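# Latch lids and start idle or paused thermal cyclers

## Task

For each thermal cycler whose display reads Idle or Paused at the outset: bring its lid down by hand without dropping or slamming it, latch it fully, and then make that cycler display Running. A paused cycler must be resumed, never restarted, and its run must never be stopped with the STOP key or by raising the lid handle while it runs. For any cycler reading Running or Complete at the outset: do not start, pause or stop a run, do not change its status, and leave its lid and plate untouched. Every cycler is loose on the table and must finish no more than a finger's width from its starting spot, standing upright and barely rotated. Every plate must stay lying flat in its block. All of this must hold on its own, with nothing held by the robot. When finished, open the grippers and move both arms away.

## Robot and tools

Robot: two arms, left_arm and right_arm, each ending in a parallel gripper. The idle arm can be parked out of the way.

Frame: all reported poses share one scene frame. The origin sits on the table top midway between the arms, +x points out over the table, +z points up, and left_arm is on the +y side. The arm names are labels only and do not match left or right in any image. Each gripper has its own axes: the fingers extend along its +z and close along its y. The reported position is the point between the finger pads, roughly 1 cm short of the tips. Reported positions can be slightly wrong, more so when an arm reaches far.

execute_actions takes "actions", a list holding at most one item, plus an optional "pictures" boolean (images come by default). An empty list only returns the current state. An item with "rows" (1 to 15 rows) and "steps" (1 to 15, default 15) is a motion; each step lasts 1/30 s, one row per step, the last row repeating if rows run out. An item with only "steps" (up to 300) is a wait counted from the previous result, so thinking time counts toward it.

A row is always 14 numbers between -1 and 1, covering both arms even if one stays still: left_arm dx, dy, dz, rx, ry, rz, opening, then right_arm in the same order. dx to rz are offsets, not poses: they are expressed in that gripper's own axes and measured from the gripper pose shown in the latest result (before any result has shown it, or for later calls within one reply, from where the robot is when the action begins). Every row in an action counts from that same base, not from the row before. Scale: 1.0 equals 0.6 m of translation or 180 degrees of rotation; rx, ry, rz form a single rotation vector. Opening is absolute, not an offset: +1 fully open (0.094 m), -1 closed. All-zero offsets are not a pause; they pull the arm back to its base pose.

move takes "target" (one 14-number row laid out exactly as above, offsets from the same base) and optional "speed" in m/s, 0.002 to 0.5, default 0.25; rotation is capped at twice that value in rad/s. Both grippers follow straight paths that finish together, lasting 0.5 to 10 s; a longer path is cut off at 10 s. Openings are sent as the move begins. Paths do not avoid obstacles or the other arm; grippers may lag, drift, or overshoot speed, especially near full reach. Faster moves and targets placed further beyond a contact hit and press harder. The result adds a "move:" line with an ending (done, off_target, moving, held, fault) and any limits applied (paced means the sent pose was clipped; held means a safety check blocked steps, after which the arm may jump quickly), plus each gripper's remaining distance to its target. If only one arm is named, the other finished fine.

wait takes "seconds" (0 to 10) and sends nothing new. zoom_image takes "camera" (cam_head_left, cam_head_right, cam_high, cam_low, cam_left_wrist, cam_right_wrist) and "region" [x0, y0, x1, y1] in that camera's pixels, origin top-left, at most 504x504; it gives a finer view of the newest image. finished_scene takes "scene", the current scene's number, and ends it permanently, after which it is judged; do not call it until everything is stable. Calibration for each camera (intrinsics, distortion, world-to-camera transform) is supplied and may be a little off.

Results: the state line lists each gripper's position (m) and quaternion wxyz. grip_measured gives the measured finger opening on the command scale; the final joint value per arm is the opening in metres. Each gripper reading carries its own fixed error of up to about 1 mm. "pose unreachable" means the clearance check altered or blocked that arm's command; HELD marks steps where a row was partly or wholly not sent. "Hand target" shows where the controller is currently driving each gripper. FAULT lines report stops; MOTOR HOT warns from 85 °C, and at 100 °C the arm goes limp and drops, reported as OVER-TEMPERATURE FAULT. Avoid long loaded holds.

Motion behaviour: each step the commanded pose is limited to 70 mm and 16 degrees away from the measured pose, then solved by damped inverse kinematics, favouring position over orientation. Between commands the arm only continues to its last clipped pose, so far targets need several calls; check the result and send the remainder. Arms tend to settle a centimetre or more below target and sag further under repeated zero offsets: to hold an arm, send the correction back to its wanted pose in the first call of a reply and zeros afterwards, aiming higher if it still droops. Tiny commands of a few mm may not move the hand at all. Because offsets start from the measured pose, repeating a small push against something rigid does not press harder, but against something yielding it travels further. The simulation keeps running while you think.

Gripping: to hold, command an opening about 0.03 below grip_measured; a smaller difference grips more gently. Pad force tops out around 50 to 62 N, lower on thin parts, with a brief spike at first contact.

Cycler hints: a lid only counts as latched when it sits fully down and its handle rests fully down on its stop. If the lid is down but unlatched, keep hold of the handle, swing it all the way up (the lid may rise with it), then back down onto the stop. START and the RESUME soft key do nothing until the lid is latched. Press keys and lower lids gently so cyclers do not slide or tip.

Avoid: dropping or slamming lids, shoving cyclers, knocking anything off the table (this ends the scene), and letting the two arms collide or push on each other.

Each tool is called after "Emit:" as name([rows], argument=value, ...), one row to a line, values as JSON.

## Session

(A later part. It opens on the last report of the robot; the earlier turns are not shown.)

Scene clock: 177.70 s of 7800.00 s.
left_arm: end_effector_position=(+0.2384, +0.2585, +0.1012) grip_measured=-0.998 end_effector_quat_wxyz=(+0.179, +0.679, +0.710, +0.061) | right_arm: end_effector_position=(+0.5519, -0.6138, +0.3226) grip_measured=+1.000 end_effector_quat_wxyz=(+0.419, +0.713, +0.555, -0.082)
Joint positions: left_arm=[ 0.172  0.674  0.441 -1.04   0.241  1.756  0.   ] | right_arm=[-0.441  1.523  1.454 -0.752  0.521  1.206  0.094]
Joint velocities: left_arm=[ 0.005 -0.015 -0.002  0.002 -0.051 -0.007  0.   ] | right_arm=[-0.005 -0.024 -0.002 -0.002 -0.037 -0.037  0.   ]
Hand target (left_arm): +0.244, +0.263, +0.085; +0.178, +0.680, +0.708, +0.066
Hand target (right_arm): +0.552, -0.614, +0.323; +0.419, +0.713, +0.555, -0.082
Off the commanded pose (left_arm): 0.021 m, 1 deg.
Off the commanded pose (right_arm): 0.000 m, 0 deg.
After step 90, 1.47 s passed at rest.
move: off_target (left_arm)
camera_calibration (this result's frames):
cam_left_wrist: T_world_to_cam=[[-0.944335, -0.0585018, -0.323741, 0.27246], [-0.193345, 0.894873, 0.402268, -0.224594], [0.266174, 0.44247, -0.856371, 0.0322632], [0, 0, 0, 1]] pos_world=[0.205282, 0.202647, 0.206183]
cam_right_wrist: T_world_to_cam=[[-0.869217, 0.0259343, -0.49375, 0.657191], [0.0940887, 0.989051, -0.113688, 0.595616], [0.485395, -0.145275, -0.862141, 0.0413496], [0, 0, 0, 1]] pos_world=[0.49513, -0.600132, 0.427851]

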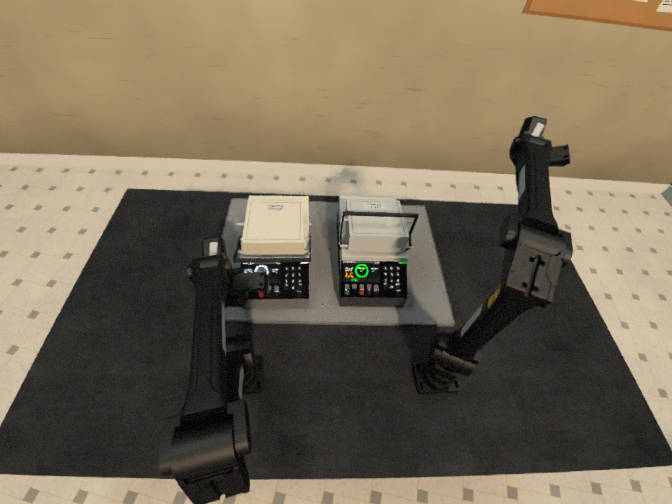

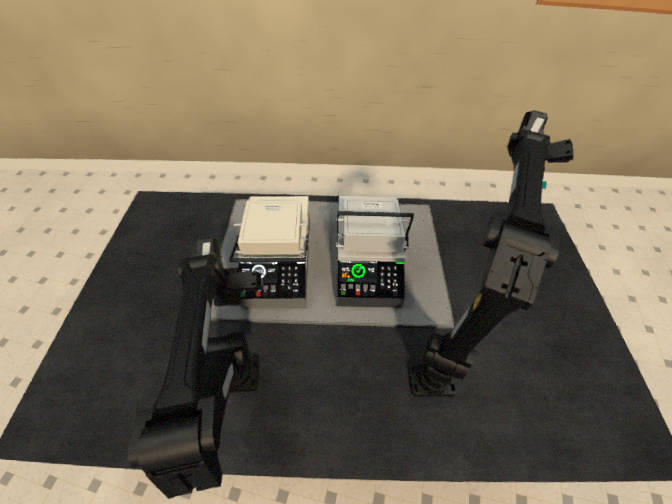

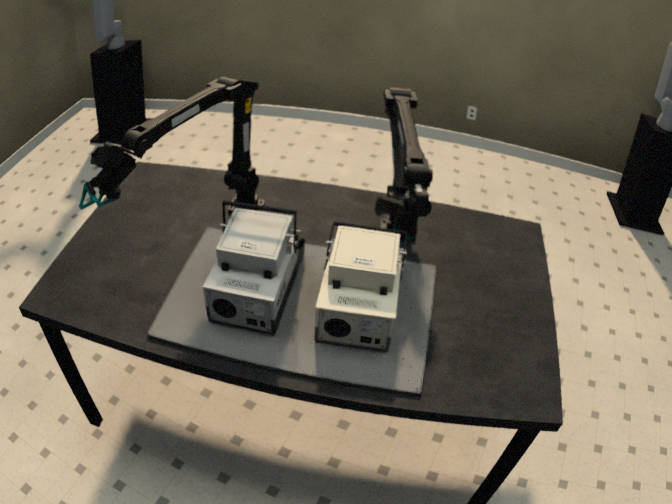

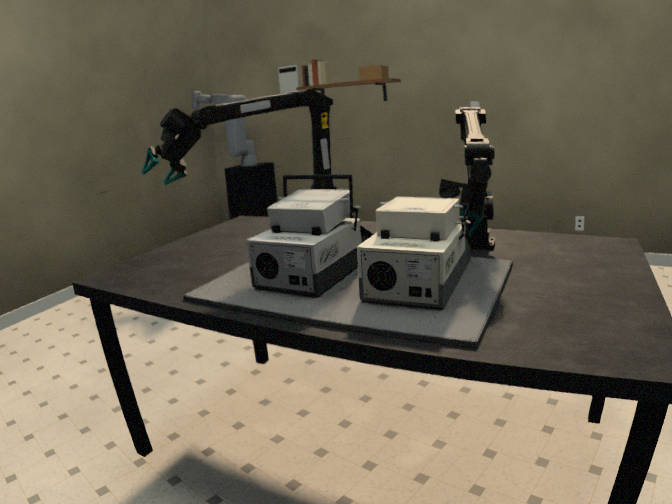

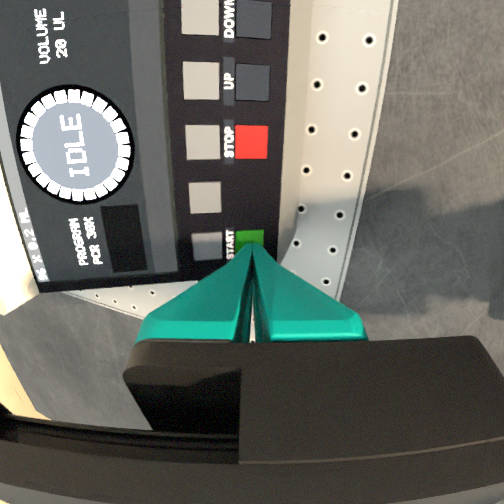

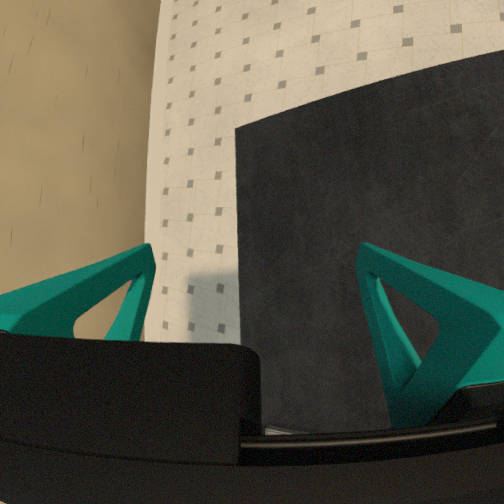

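Emit:
move(target=[0,0,0.065,0,0,0,-1,0,0,0,0,0,0,1], speed=0.02)

Scene clock: 186.40 s of 7800.00 s.
left_arm: end_effector_position=(+0.2383, +0.2578, +0.1000) grip_measured=-0.999 end_effector_quat_wxyz=(+0.175, +0.672, +0.717, +0.063) | right_arm: end_effector_position=(+0.5519, -0.6138, +0.3226) grip_measured=+1.000 end_effector_quat_wxyz=(+0.419, +0.713, +0.555, -0.082)
Joint positions: left_arm=[ 0.155  0.671  0.437 -1.035  0.224  1.72   0.   ] | right_arm=[-0.441  1.523  1.454 -0.752  0.521  1.206  0.094]
Joint velocities: left_arm=[-0.005 -0.005 -0.007  0.007 -0.037 -0.037  0.   ] | right_arm=[-0.015 -0.015 -0.007 -0.002  0.022  0.051  0.   ]
Hand target (left_arm): +0.243, +0.253, +0.071; +0.179, +0.679, +0.710, +0.061
Hand target (right_arm): +0.552, -0.614, +0.323; +0.419, +0.713, +0.555, -0.082
Off the commanded pose (left_arm): 0.038 m, 1 deg.
Off the commanded pose (right_arm): 0.000 m, 0 deg.
After step 90, 3.53 s passed at rest.
move: off_target (left_arm)
camera_calibration (this result's frames):
cam_left_wrist: T_world_to_cam=[[-0.944375, -0.0772968, -0.319658, 0.276419], [-0.210636, 0.888622, 0.40741, -0.218216], [0.252564, 0.45208, -0.855474, 0.0322674], [0, 0, 0, 1]] pos_world=[0.20693, 0.200691, 0.204867]
cam_right_wrist: T_world_to_cam=[[-0.869217, 0.0259343, -0.49375, 0.657191], [0.0940887, 0.989051, -0.113688, 0.595616], [0.485395, -0.145275, -0.862141, 0.0413496], [0, 0, 0, 1]] pos_world=[0.49513, -0.600132, 0.427851]

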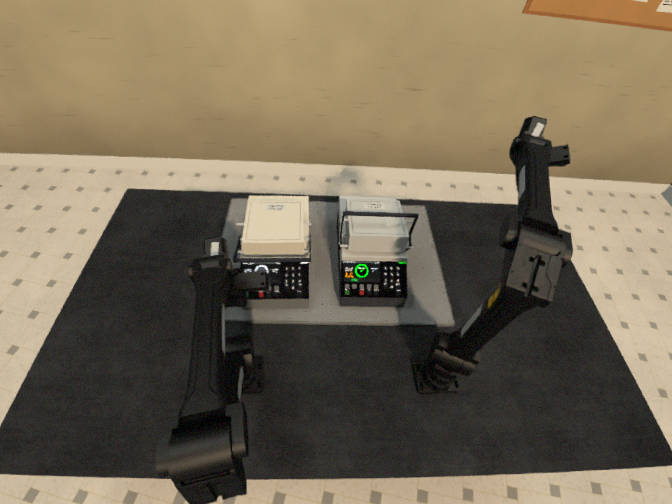

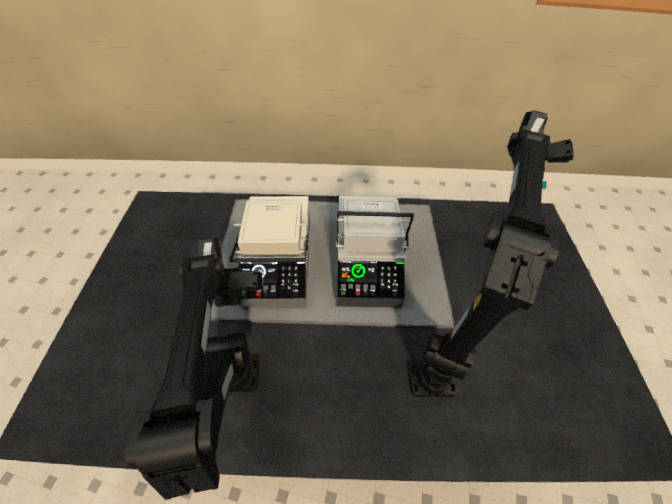

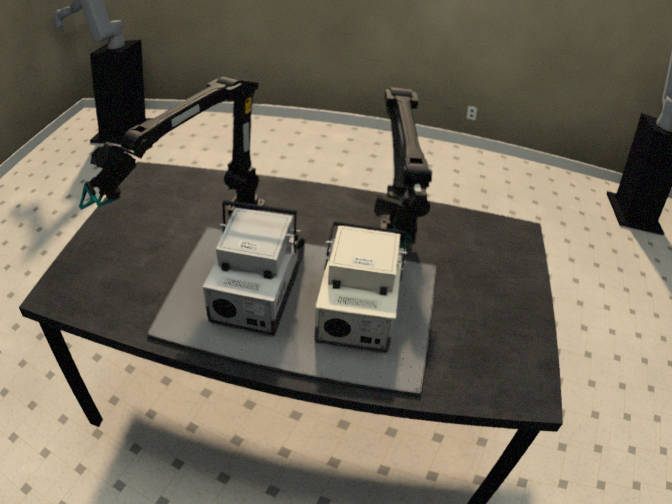

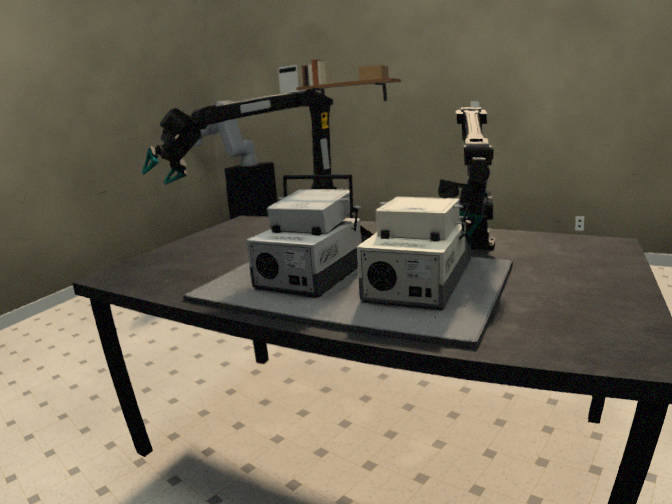

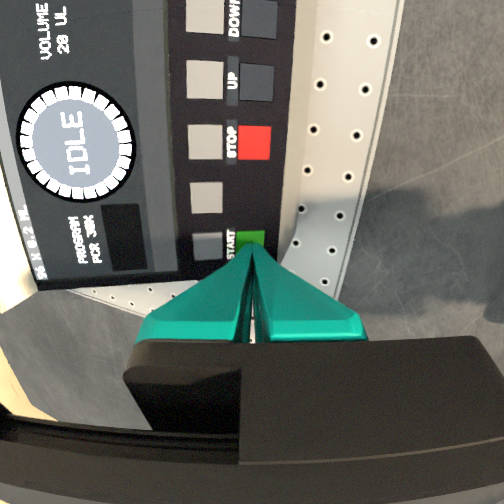

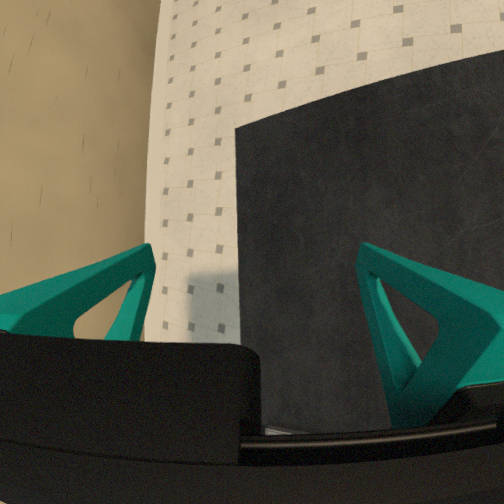

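Emit:
move(target=[-0.03,0,-0.05,0,0,0,-1,0,0,0,0,0,0,1], speed=0.03)

Scene clock: 191.83 s of 7800.00 s.
left_arm: end_effector_position=(+0.2166, +0.2426, +0.1057) grip_measured=-0.999 end_effector_quat_wxyz=(+0.162, +0.674, +0.720, +0.044) | right_arm: end_effector_position=(+0.5519, -0.6138, +0.3226) grip_measured=+1.000 end_effector_quat_wxyz=(+0.419, +0.713, +0.555, -0.082)
Joint positions: left_arm=[ 0.09   0.601  0.439 -1.142  0.208  1.66   0.   ] | right_arm=[-0.441  1.523  1.454 -0.752  0.521  1.206  0.094]
Joint velocities: left_arm=[-0.015 -0.005 -0.012 -0.032  0.037 -0.081  0.001] | right_arm=[-0.005 -0.015 -0.002  0.007 -0.022  0.022  0.   ]
Hand target (left_arm): +0.228, +0.244, +0.130; +0.176, +0.671, +0.717, +0.062
Hand target (right_arm): +0.552, -0.614, +0.323; +0.419, +0.713, +0.555, -0.082
Off the commanded pose (left_arm): 0.028 m, 3 deg.
Off the commanded pose (right_arm): 0.000 m, 0 deg.
After step 90, 1.00 s passed at rest.
move: off_target (left_arm)
camera_calibration (this result's frames):
cam_left_wrist: T_world_to_cam=[[-0.958368, -0.076246, -0.275169, 0.254632], [-0.188064, 0.893693, 0.407364, -0.217766], [0.214857, 0.442154, -0.870825, 0.0616975], [0, 0, 0, 1]] pos_world=[0.189821, 0.186751, 0.212505]
cam_right_wrist: T_world_to_cam=[[-0.869217, 0.0259343, -0.49375, 0.657191], [0.0940887, 0.989051, -0.113688, 0.595616], [0.485395, -0.145275, -0.862141, 0.0413496], [0, 0, 0, 1]] pos_world=[0.49513, -0.600132, 0.427851]

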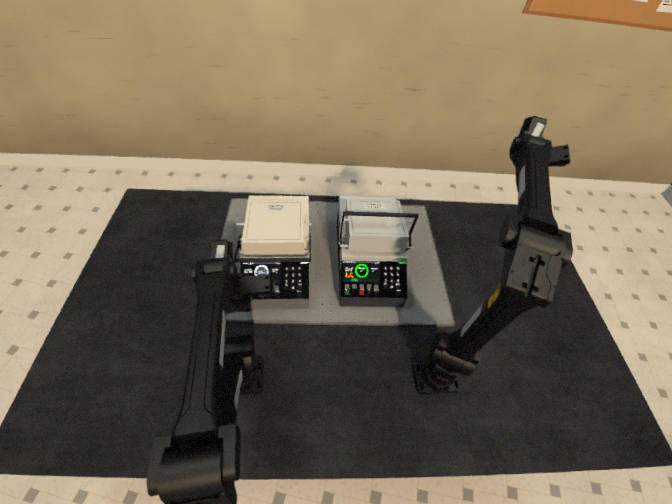

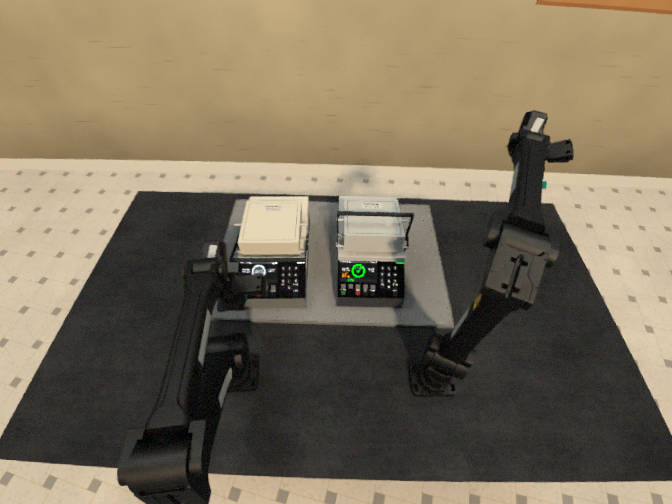

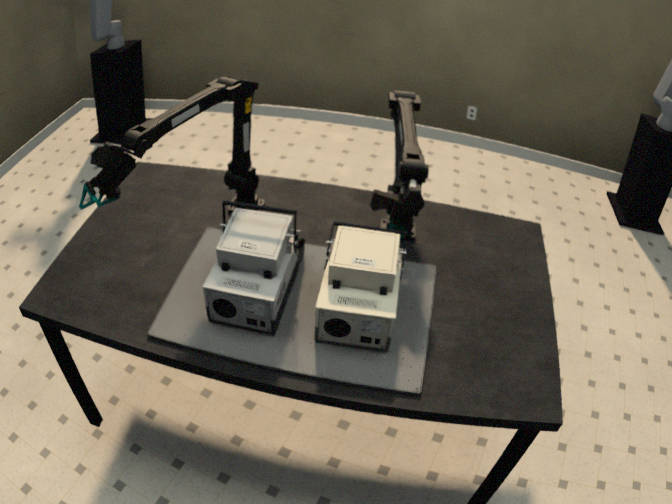

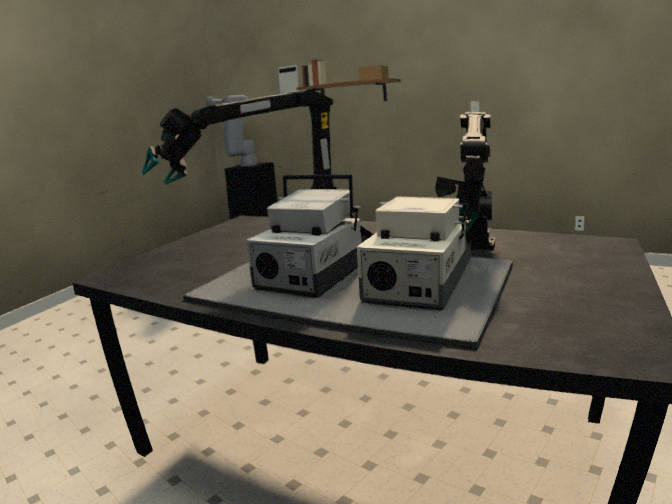

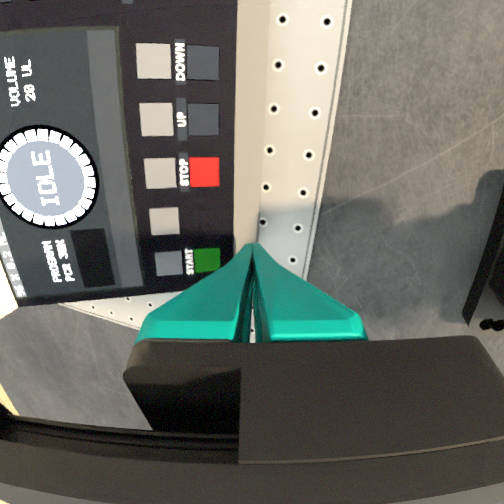

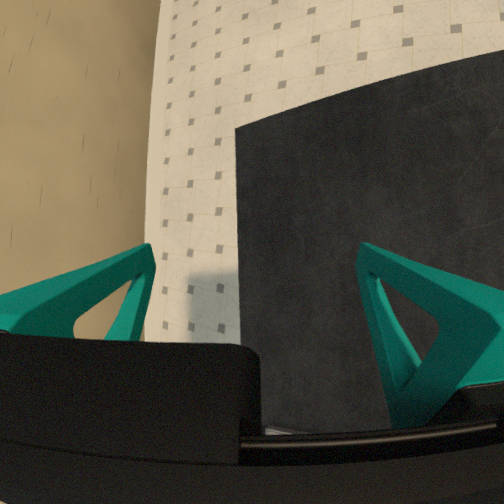

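Emit:
move(target=[0.03,0.022,-0.055,0,0,0,-1,0,0,0,0,0,0,1], speed=0.03)

Emit:
move(target=[0.005,0.04,0.01,0,0,0,-1,0,0,0,0,0,0,1], speed=0.03)

Scene clock: 199.43 s of 7800.00 s.
left_arm: end_effector_position=(+0.2066, +0.2614, +0.1144) grip_measured=-0.999 end_effector_quat_wxyz=(+0.152, +0.671, +0.725, +0.031) | right_arm: end_effector_position=(+0.5519, -0.6138, +0.3226) grip_measured=+1.000 end_effector_quat_wxyz=(+0.419, +0.713, +0.555, -0.082)
Joint positions: left_arm=[ 0.23   0.614  0.473 -1.225  0.237  1.793  0.   ] | right_arm=[-0.441  1.523  1.454 -0.752  0.521  1.206  0.094]
Joint velocities: left_arm=[-0.005 -0.005  0.002 -0.002  0.007  0.066  0.001] | right_arm=[-0.005  0.005 -0.022  0.007 -0.007 -0.007  0.   ]
Hand target (left_arm): +0.219, +0.266, +0.137; +0.161, +0.674, +0.720, +0.046
Hand target (right_arm): +0.552, -0.614, +0.323; +0.419, +0.713, +0.555, -0.082
Off the commanded pose (left_arm): 0.027 m, 2 deg.
Off the commanded pose (right_arm): 0.000 m, 0 deg.
After step 90, 3.00 s passed at rest.
move: off_target (left_arm)
camera_calibration (this result's frames):
cam_left_wrist: T_world_to_cam=[[-0.966317, -0.0841585, -0.243204, 0.248982], [-0.180592, 0.89502, 0.40783, -0.241944], [0.18335, 0.438014, -0.880072, 0.0717443], [0, 0, 0, 1]] pos_world=[0.183748, 0.206074, 0.222366]
cam_right_wrist: T_world_to_cam=[[-0.869217, 0.0259343, -0.49375, 0.657191], [0.0940887, 0.989051, -0.113688, 0.595616], [0.485395, -0.145275, -0.862141, 0.0413496], [0, 0, 0, 1]] pos_world=[0.49513, -0.600132, 0.427851]

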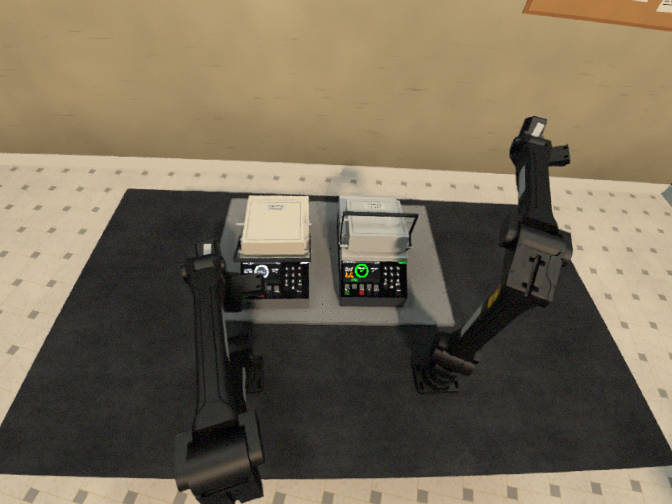

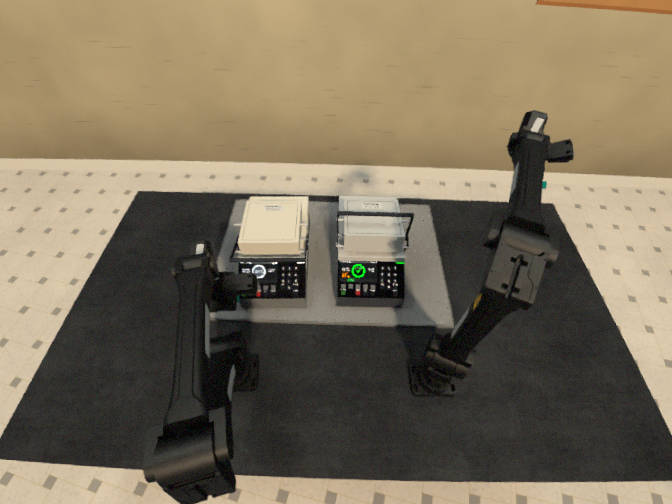

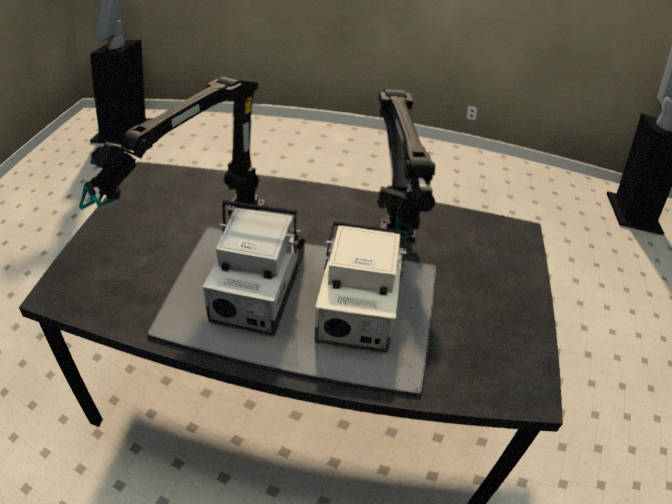

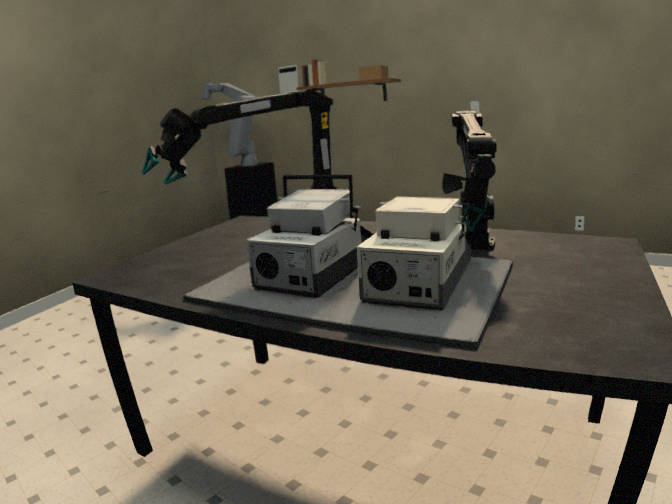

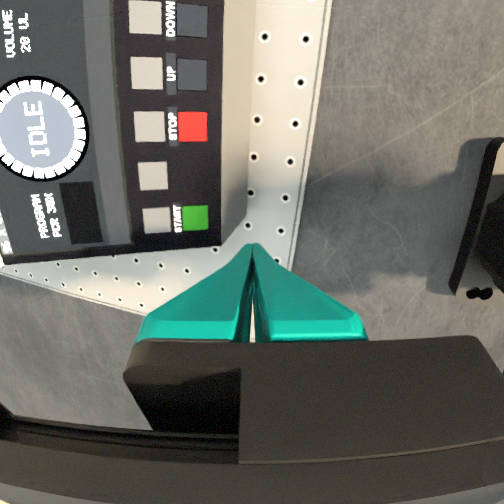

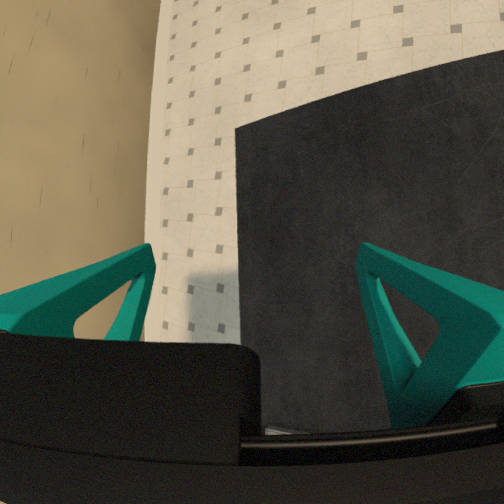

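Scene clock: 200.50 s of 7800.00 s.
left_arm: end_effector_position=(+0.2173, +0.2628, +0.1021) grip_measured=-0.999 end_effector_quat_wxyz=(+0.144, +0.672, +0.727, +0.014) | right_arm: end_effector_position=(+0.5519, -0.6138, +0.3226) grip_measured=+1.000 end_effector_quat_wxyz=(+0.419, +0.713, +0.555, -0.082)
Joint positions: left_arm=[ 0.219  0.705  0.473 -1.17   0.237  1.784  0.   ] | right_arm=[-0.441  1.523  1.454 -0.752  0.521  1.206  0.094]
Joint velocities: left_arm=[-0.005 -0.015 -0.032  0.007  0.037  0.007  0.001] | right_arm=[ 0.005 -0.015 -0.012 -0.007  0.022  0.022  0.   ]
Hand target (left_arm): +0.231, +0.266, +0.114; +0.153, +0.671, +0.725, +0.031
Hand target (right_arm): +0.552, -0.614, +0.323; +0.419, +0.713, +0.555, -0.082
Off the commanded pose (left_arm): 0.019 m, 2 deg.
Off the commanded pose (right_arm): 0.000 m, 0 deg.
move: off_target (left_arm)
camera_calibration (this result's frames):
cam_left_wrist: T_world_to_cam=[[-0.974627, -0.0845902, -0.207237, 0.254635], [-0.163654, 0.900933, 0.401916, -0.240832], [0.152709, 0.425633, -0.891917, 0.0694551], [0, 0, 0, 1]] pos_world=[0.198155, 0.208951, 0.211512]
cam_right_wrist: T_world_to_cam=[[-0.869217, 0.0259343, -0.49375, 0.657191], [0.0940887, 0.989051, -0.113688, 0.595616], [0.485395, -0.145275, -0.862141, 0.0413496], [0, 0, 0, 1]] pos_world=[0.49513, -0.600132, 0.427851]

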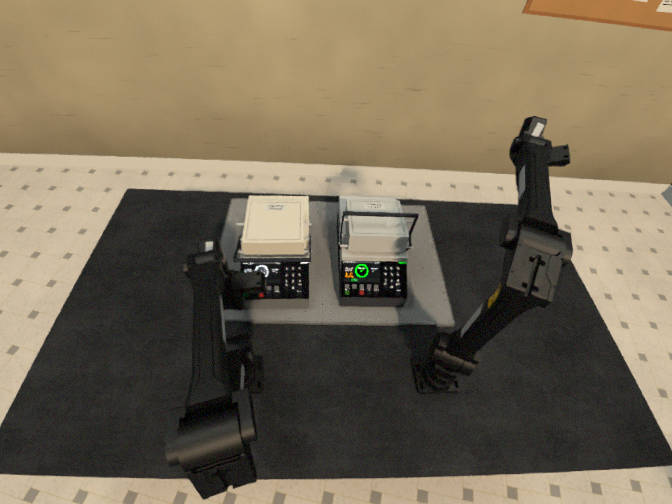

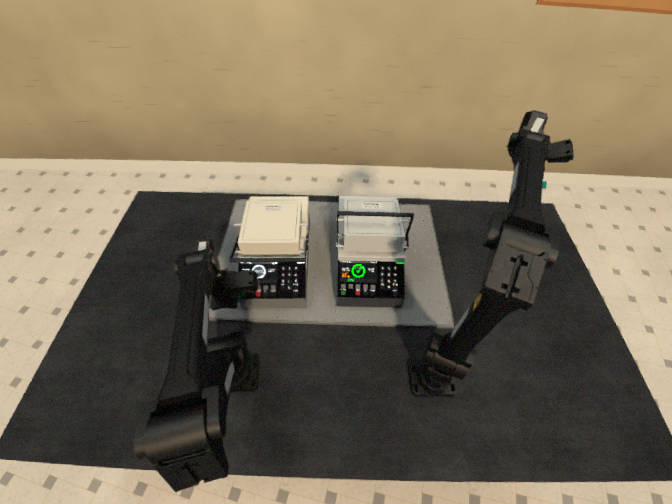

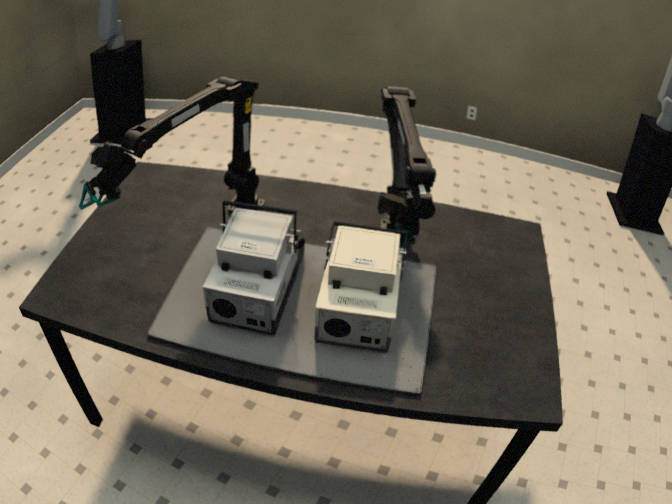

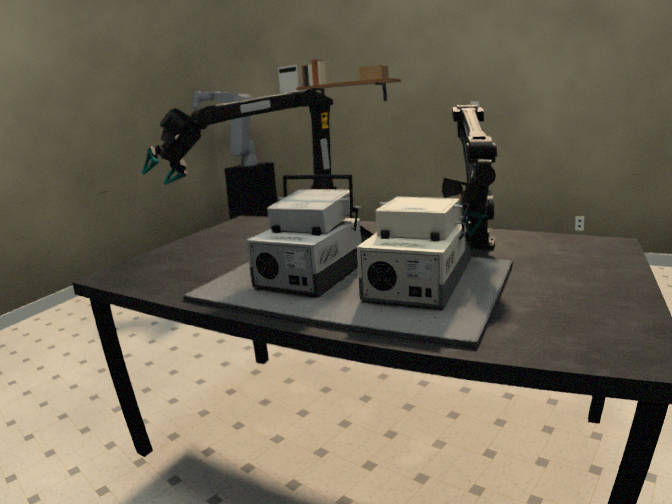

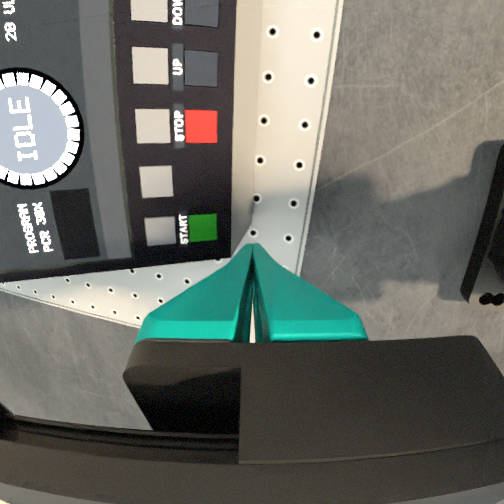

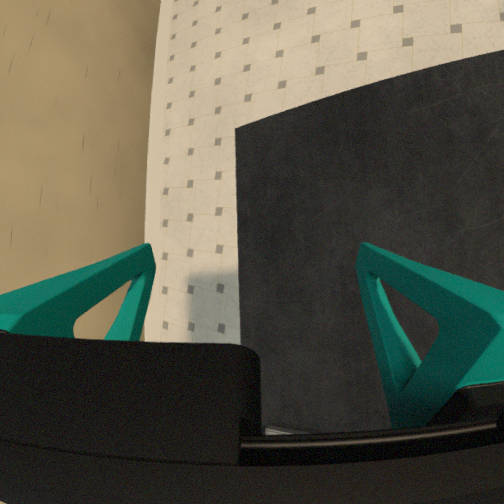

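Emit:
move(target=[-0.008,0.035,-0.075,0,0,0,-1,0,0,0,0,0,0,1], speed=0.04)

Scene clock: 206.07 s of 7800.00 s.
left_arm: end_effector_position=(+0.2151, +0.2621, +0.1289) grip_measured=-0.999 end_effector_quat_wxyz=(+0.136, +0.671, +0.729, -0.000) | right_arm: end_effector_position=(+0.5519, -0.6138, +0.3226) grip_measured=+1.000 end_effector_quat_wxyz=(+0.419, +0.713, +0.555, -0.082)
Joint positions: left_arm=[ 0.219  0.705  0.547 -1.277  0.237  1.783  0.   ] | right_arm=[-0.441  1.523  1.454 -0.752  0.521  1.206  0.094]
Joint velocities: left_arm=[ 0.005  0.005  0.017 -0.012 -0.007  0.022 -0.   ] | right_arm=[-0.015 -0.024  0.012 -0.002 -0.095  0.037  0.   ]
Hand target (left_arm): +0.227, +0.267, +0.150; +0.144, +0.672, +0.727, +0.014
Hand target (right_arm): +0.552, -0.614, +0.323; +0.419, +0.713, +0.555, -0.082
Off the commanded pose (left_arm): 0.026 m, 2 deg.
Off the commanded pose (right_arm): 0.000 m, 0 deg.
After step 90, 1.03 s passed at rest.
move: off_target (left_arm)
camera_calibration (this result's frames):
cam_left_wrist: T_world_to_cam=[[-0.980568, -0.0872665, -0.175699, 0.255924], [-0.151779, 0.904909, 0.397622, -0.254377], [0.124293, 0.416563, -0.90057, 0.103612], [0, 0, 0, 1]] pos_world=[0.199463, 0.209361, 0.239422]
cam_right_wrist: T_world_to_cam=[[-0.869217, 0.0259343, -0.49375, 0.657191], [0.0940887, 0.989051, -0.113688, 0.595616], [0.485395, -0.145275, -0.862141, 0.0413496], [0, 0, 0, 1]] pos_world=[0.49513, -0.600132, 0.427851]

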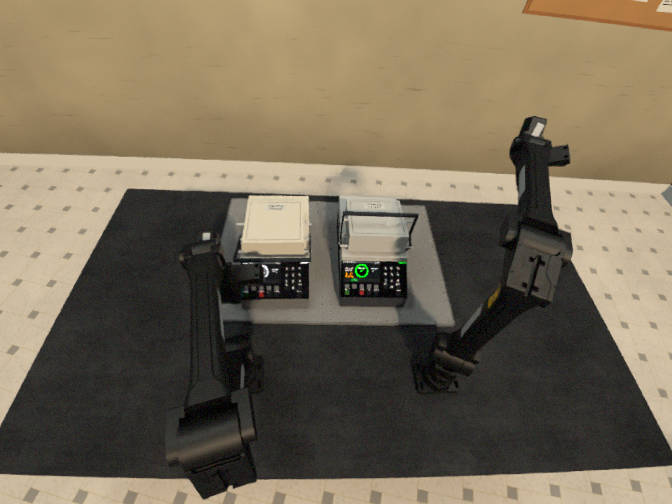

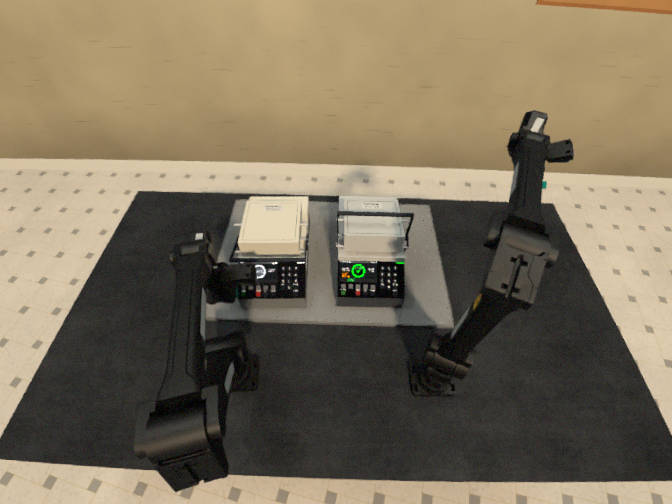

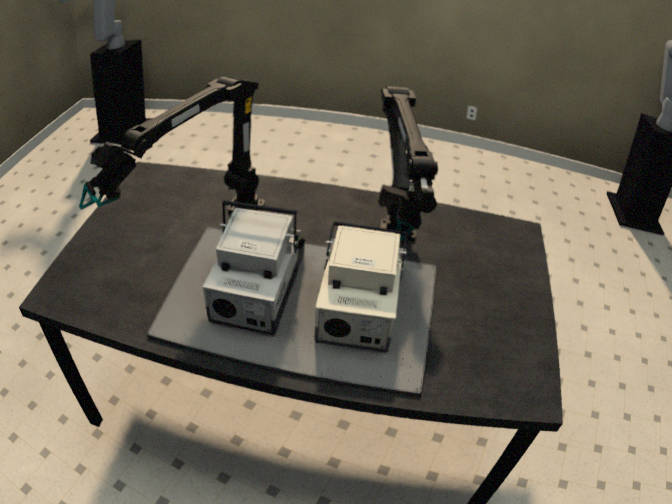

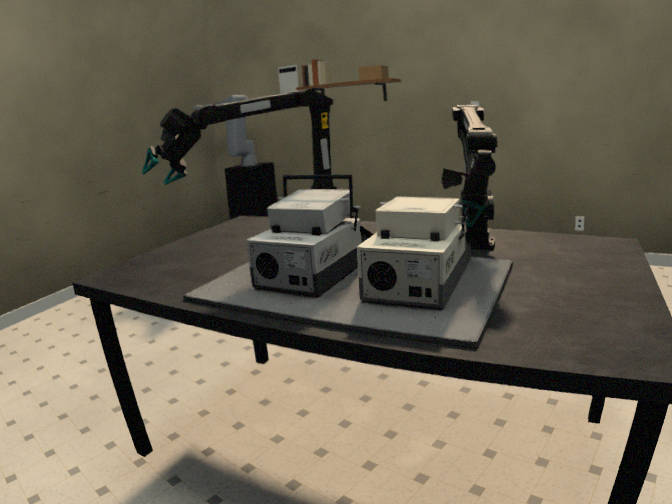

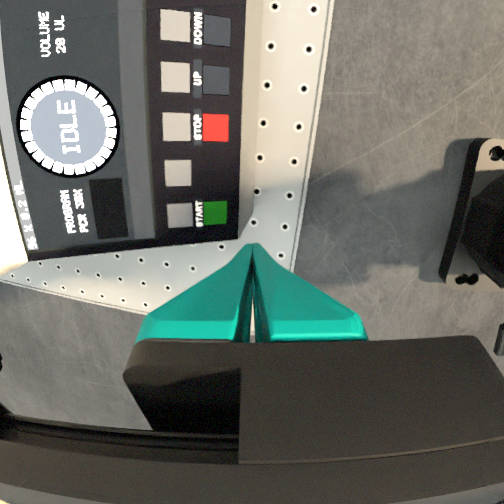

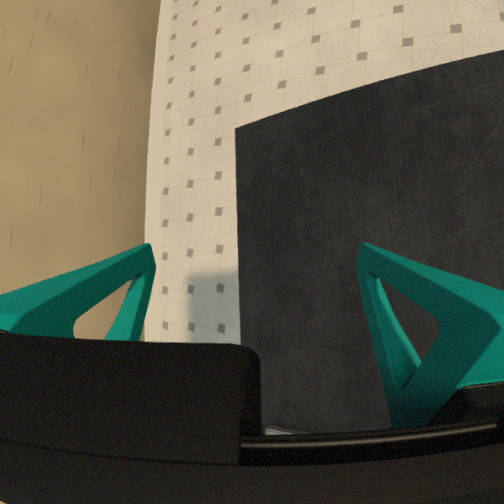

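Emit:
move(target=[0,0.058,-0.01,0,0,0,-1,0,0,0,0,0,0,1], speed=0.03)

Scene clock: 214.47 s of 7800.00 s.
left_arm: end_effector_position=(+0.2262, +0.2619, +0.1208) grip_measured=-0.999 end_effector_quat_wxyz=(+0.122, +0.670, +0.732, -0.026) | right_arm: end_effector_position=(+0.5519, -0.6138, +0.3226) grip_measured=+1.000 end_effector_quat_wxyz=(+0.419, +0.713, +0.555, -0.082)
Joint positions: left_arm=[ 0.2    0.803  0.567 -1.254  0.237  1.767  0.   ] | right_arm=[-0.441  1.523  1.454 -0.752  0.521  1.206  0.094]
Joint velocities: left_arm=[ 0.005 -0.015 -0.007  0.017  0.037 -0.022  0.001] | right_arm=[ 0.005 -0.015  0.007 -0.032 -0.037  0.037  0.   ]
Hand target (left_arm): +0.247, +0.266, +0.141; +0.136, +0.671, +0.729, -0.001
Hand target (right_arm): +0.552, -0.614, +0.323; +0.419, +0.713, +0.555, -0.082
Off the commanded pose (left_arm): 0.030 m, 3 deg.
Off the commanded pose (right_arm): 0.000 m, 0 deg.
After step 90, 3.93 s passed at rest.
move: off_target (left_arm)
camera_calibration (this result's frames):
cam_left_wrist: T_world_to_cam=[[-0.988916, -0.088041, -0.119557, 0.260661], [-0.128162, 0.912718, 0.387969, -0.255461], [0.074965, 0.398991, -0.913885, 0.112356], [0, 0, 0, 1]] pos_world=[0.216609, 0.211284, 0.232955]
cam_right_wrist: T_world_to_cam=[[-0.869217, 0.0259343, -0.49375, 0.657191], [0.0940887, 0.989051, -0.113688, 0.595616], [0.485395, -0.145275, -0.862141, 0.0413496], [0, 0, 0, 1]] pos_world=[0.49513, -0.600132, 0.427851]

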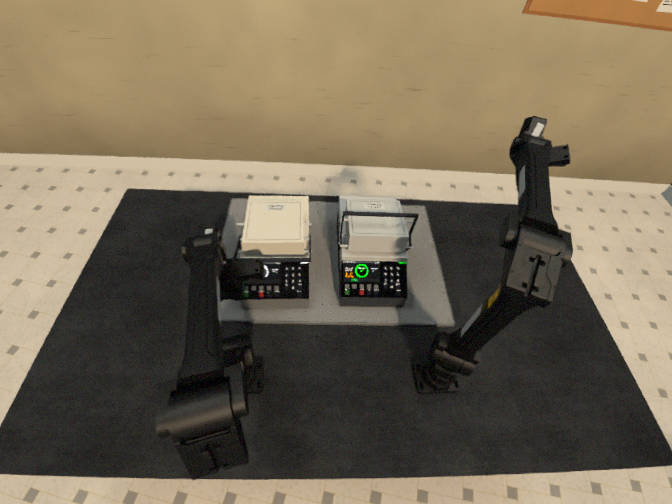

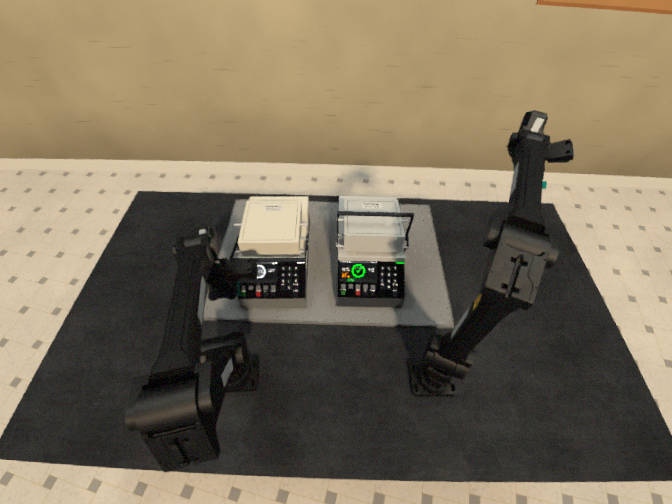

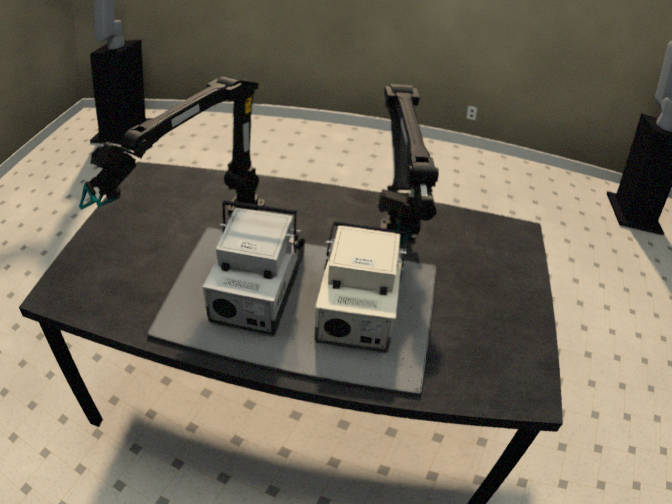

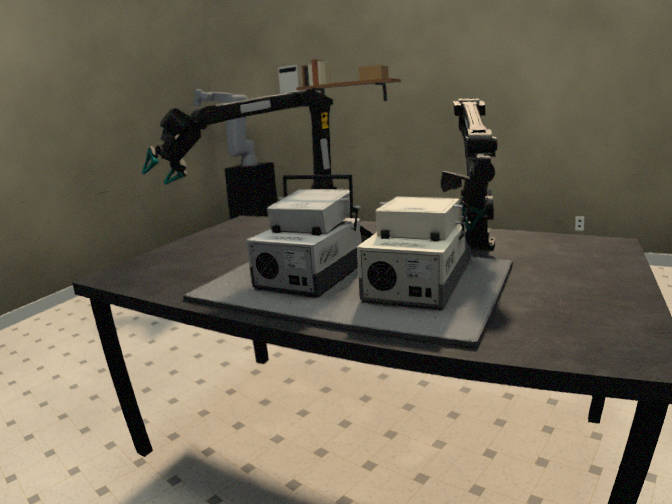

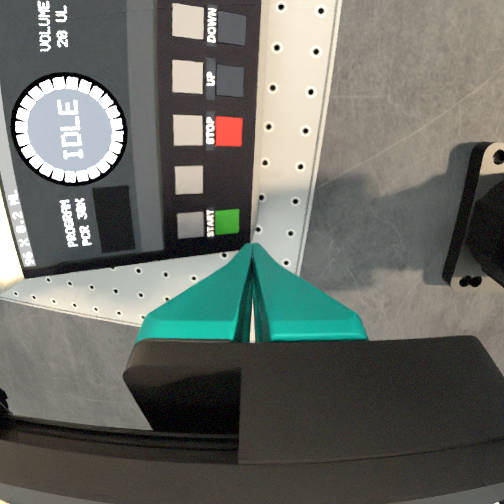

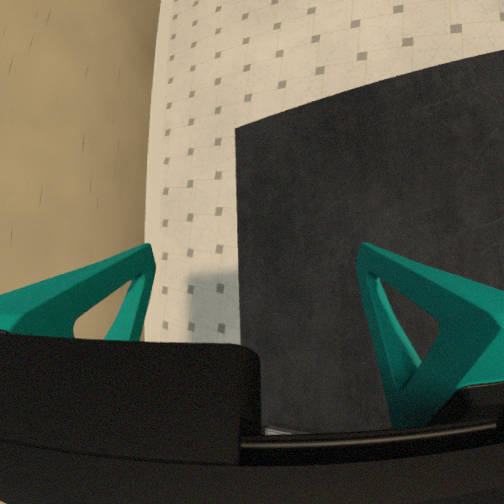

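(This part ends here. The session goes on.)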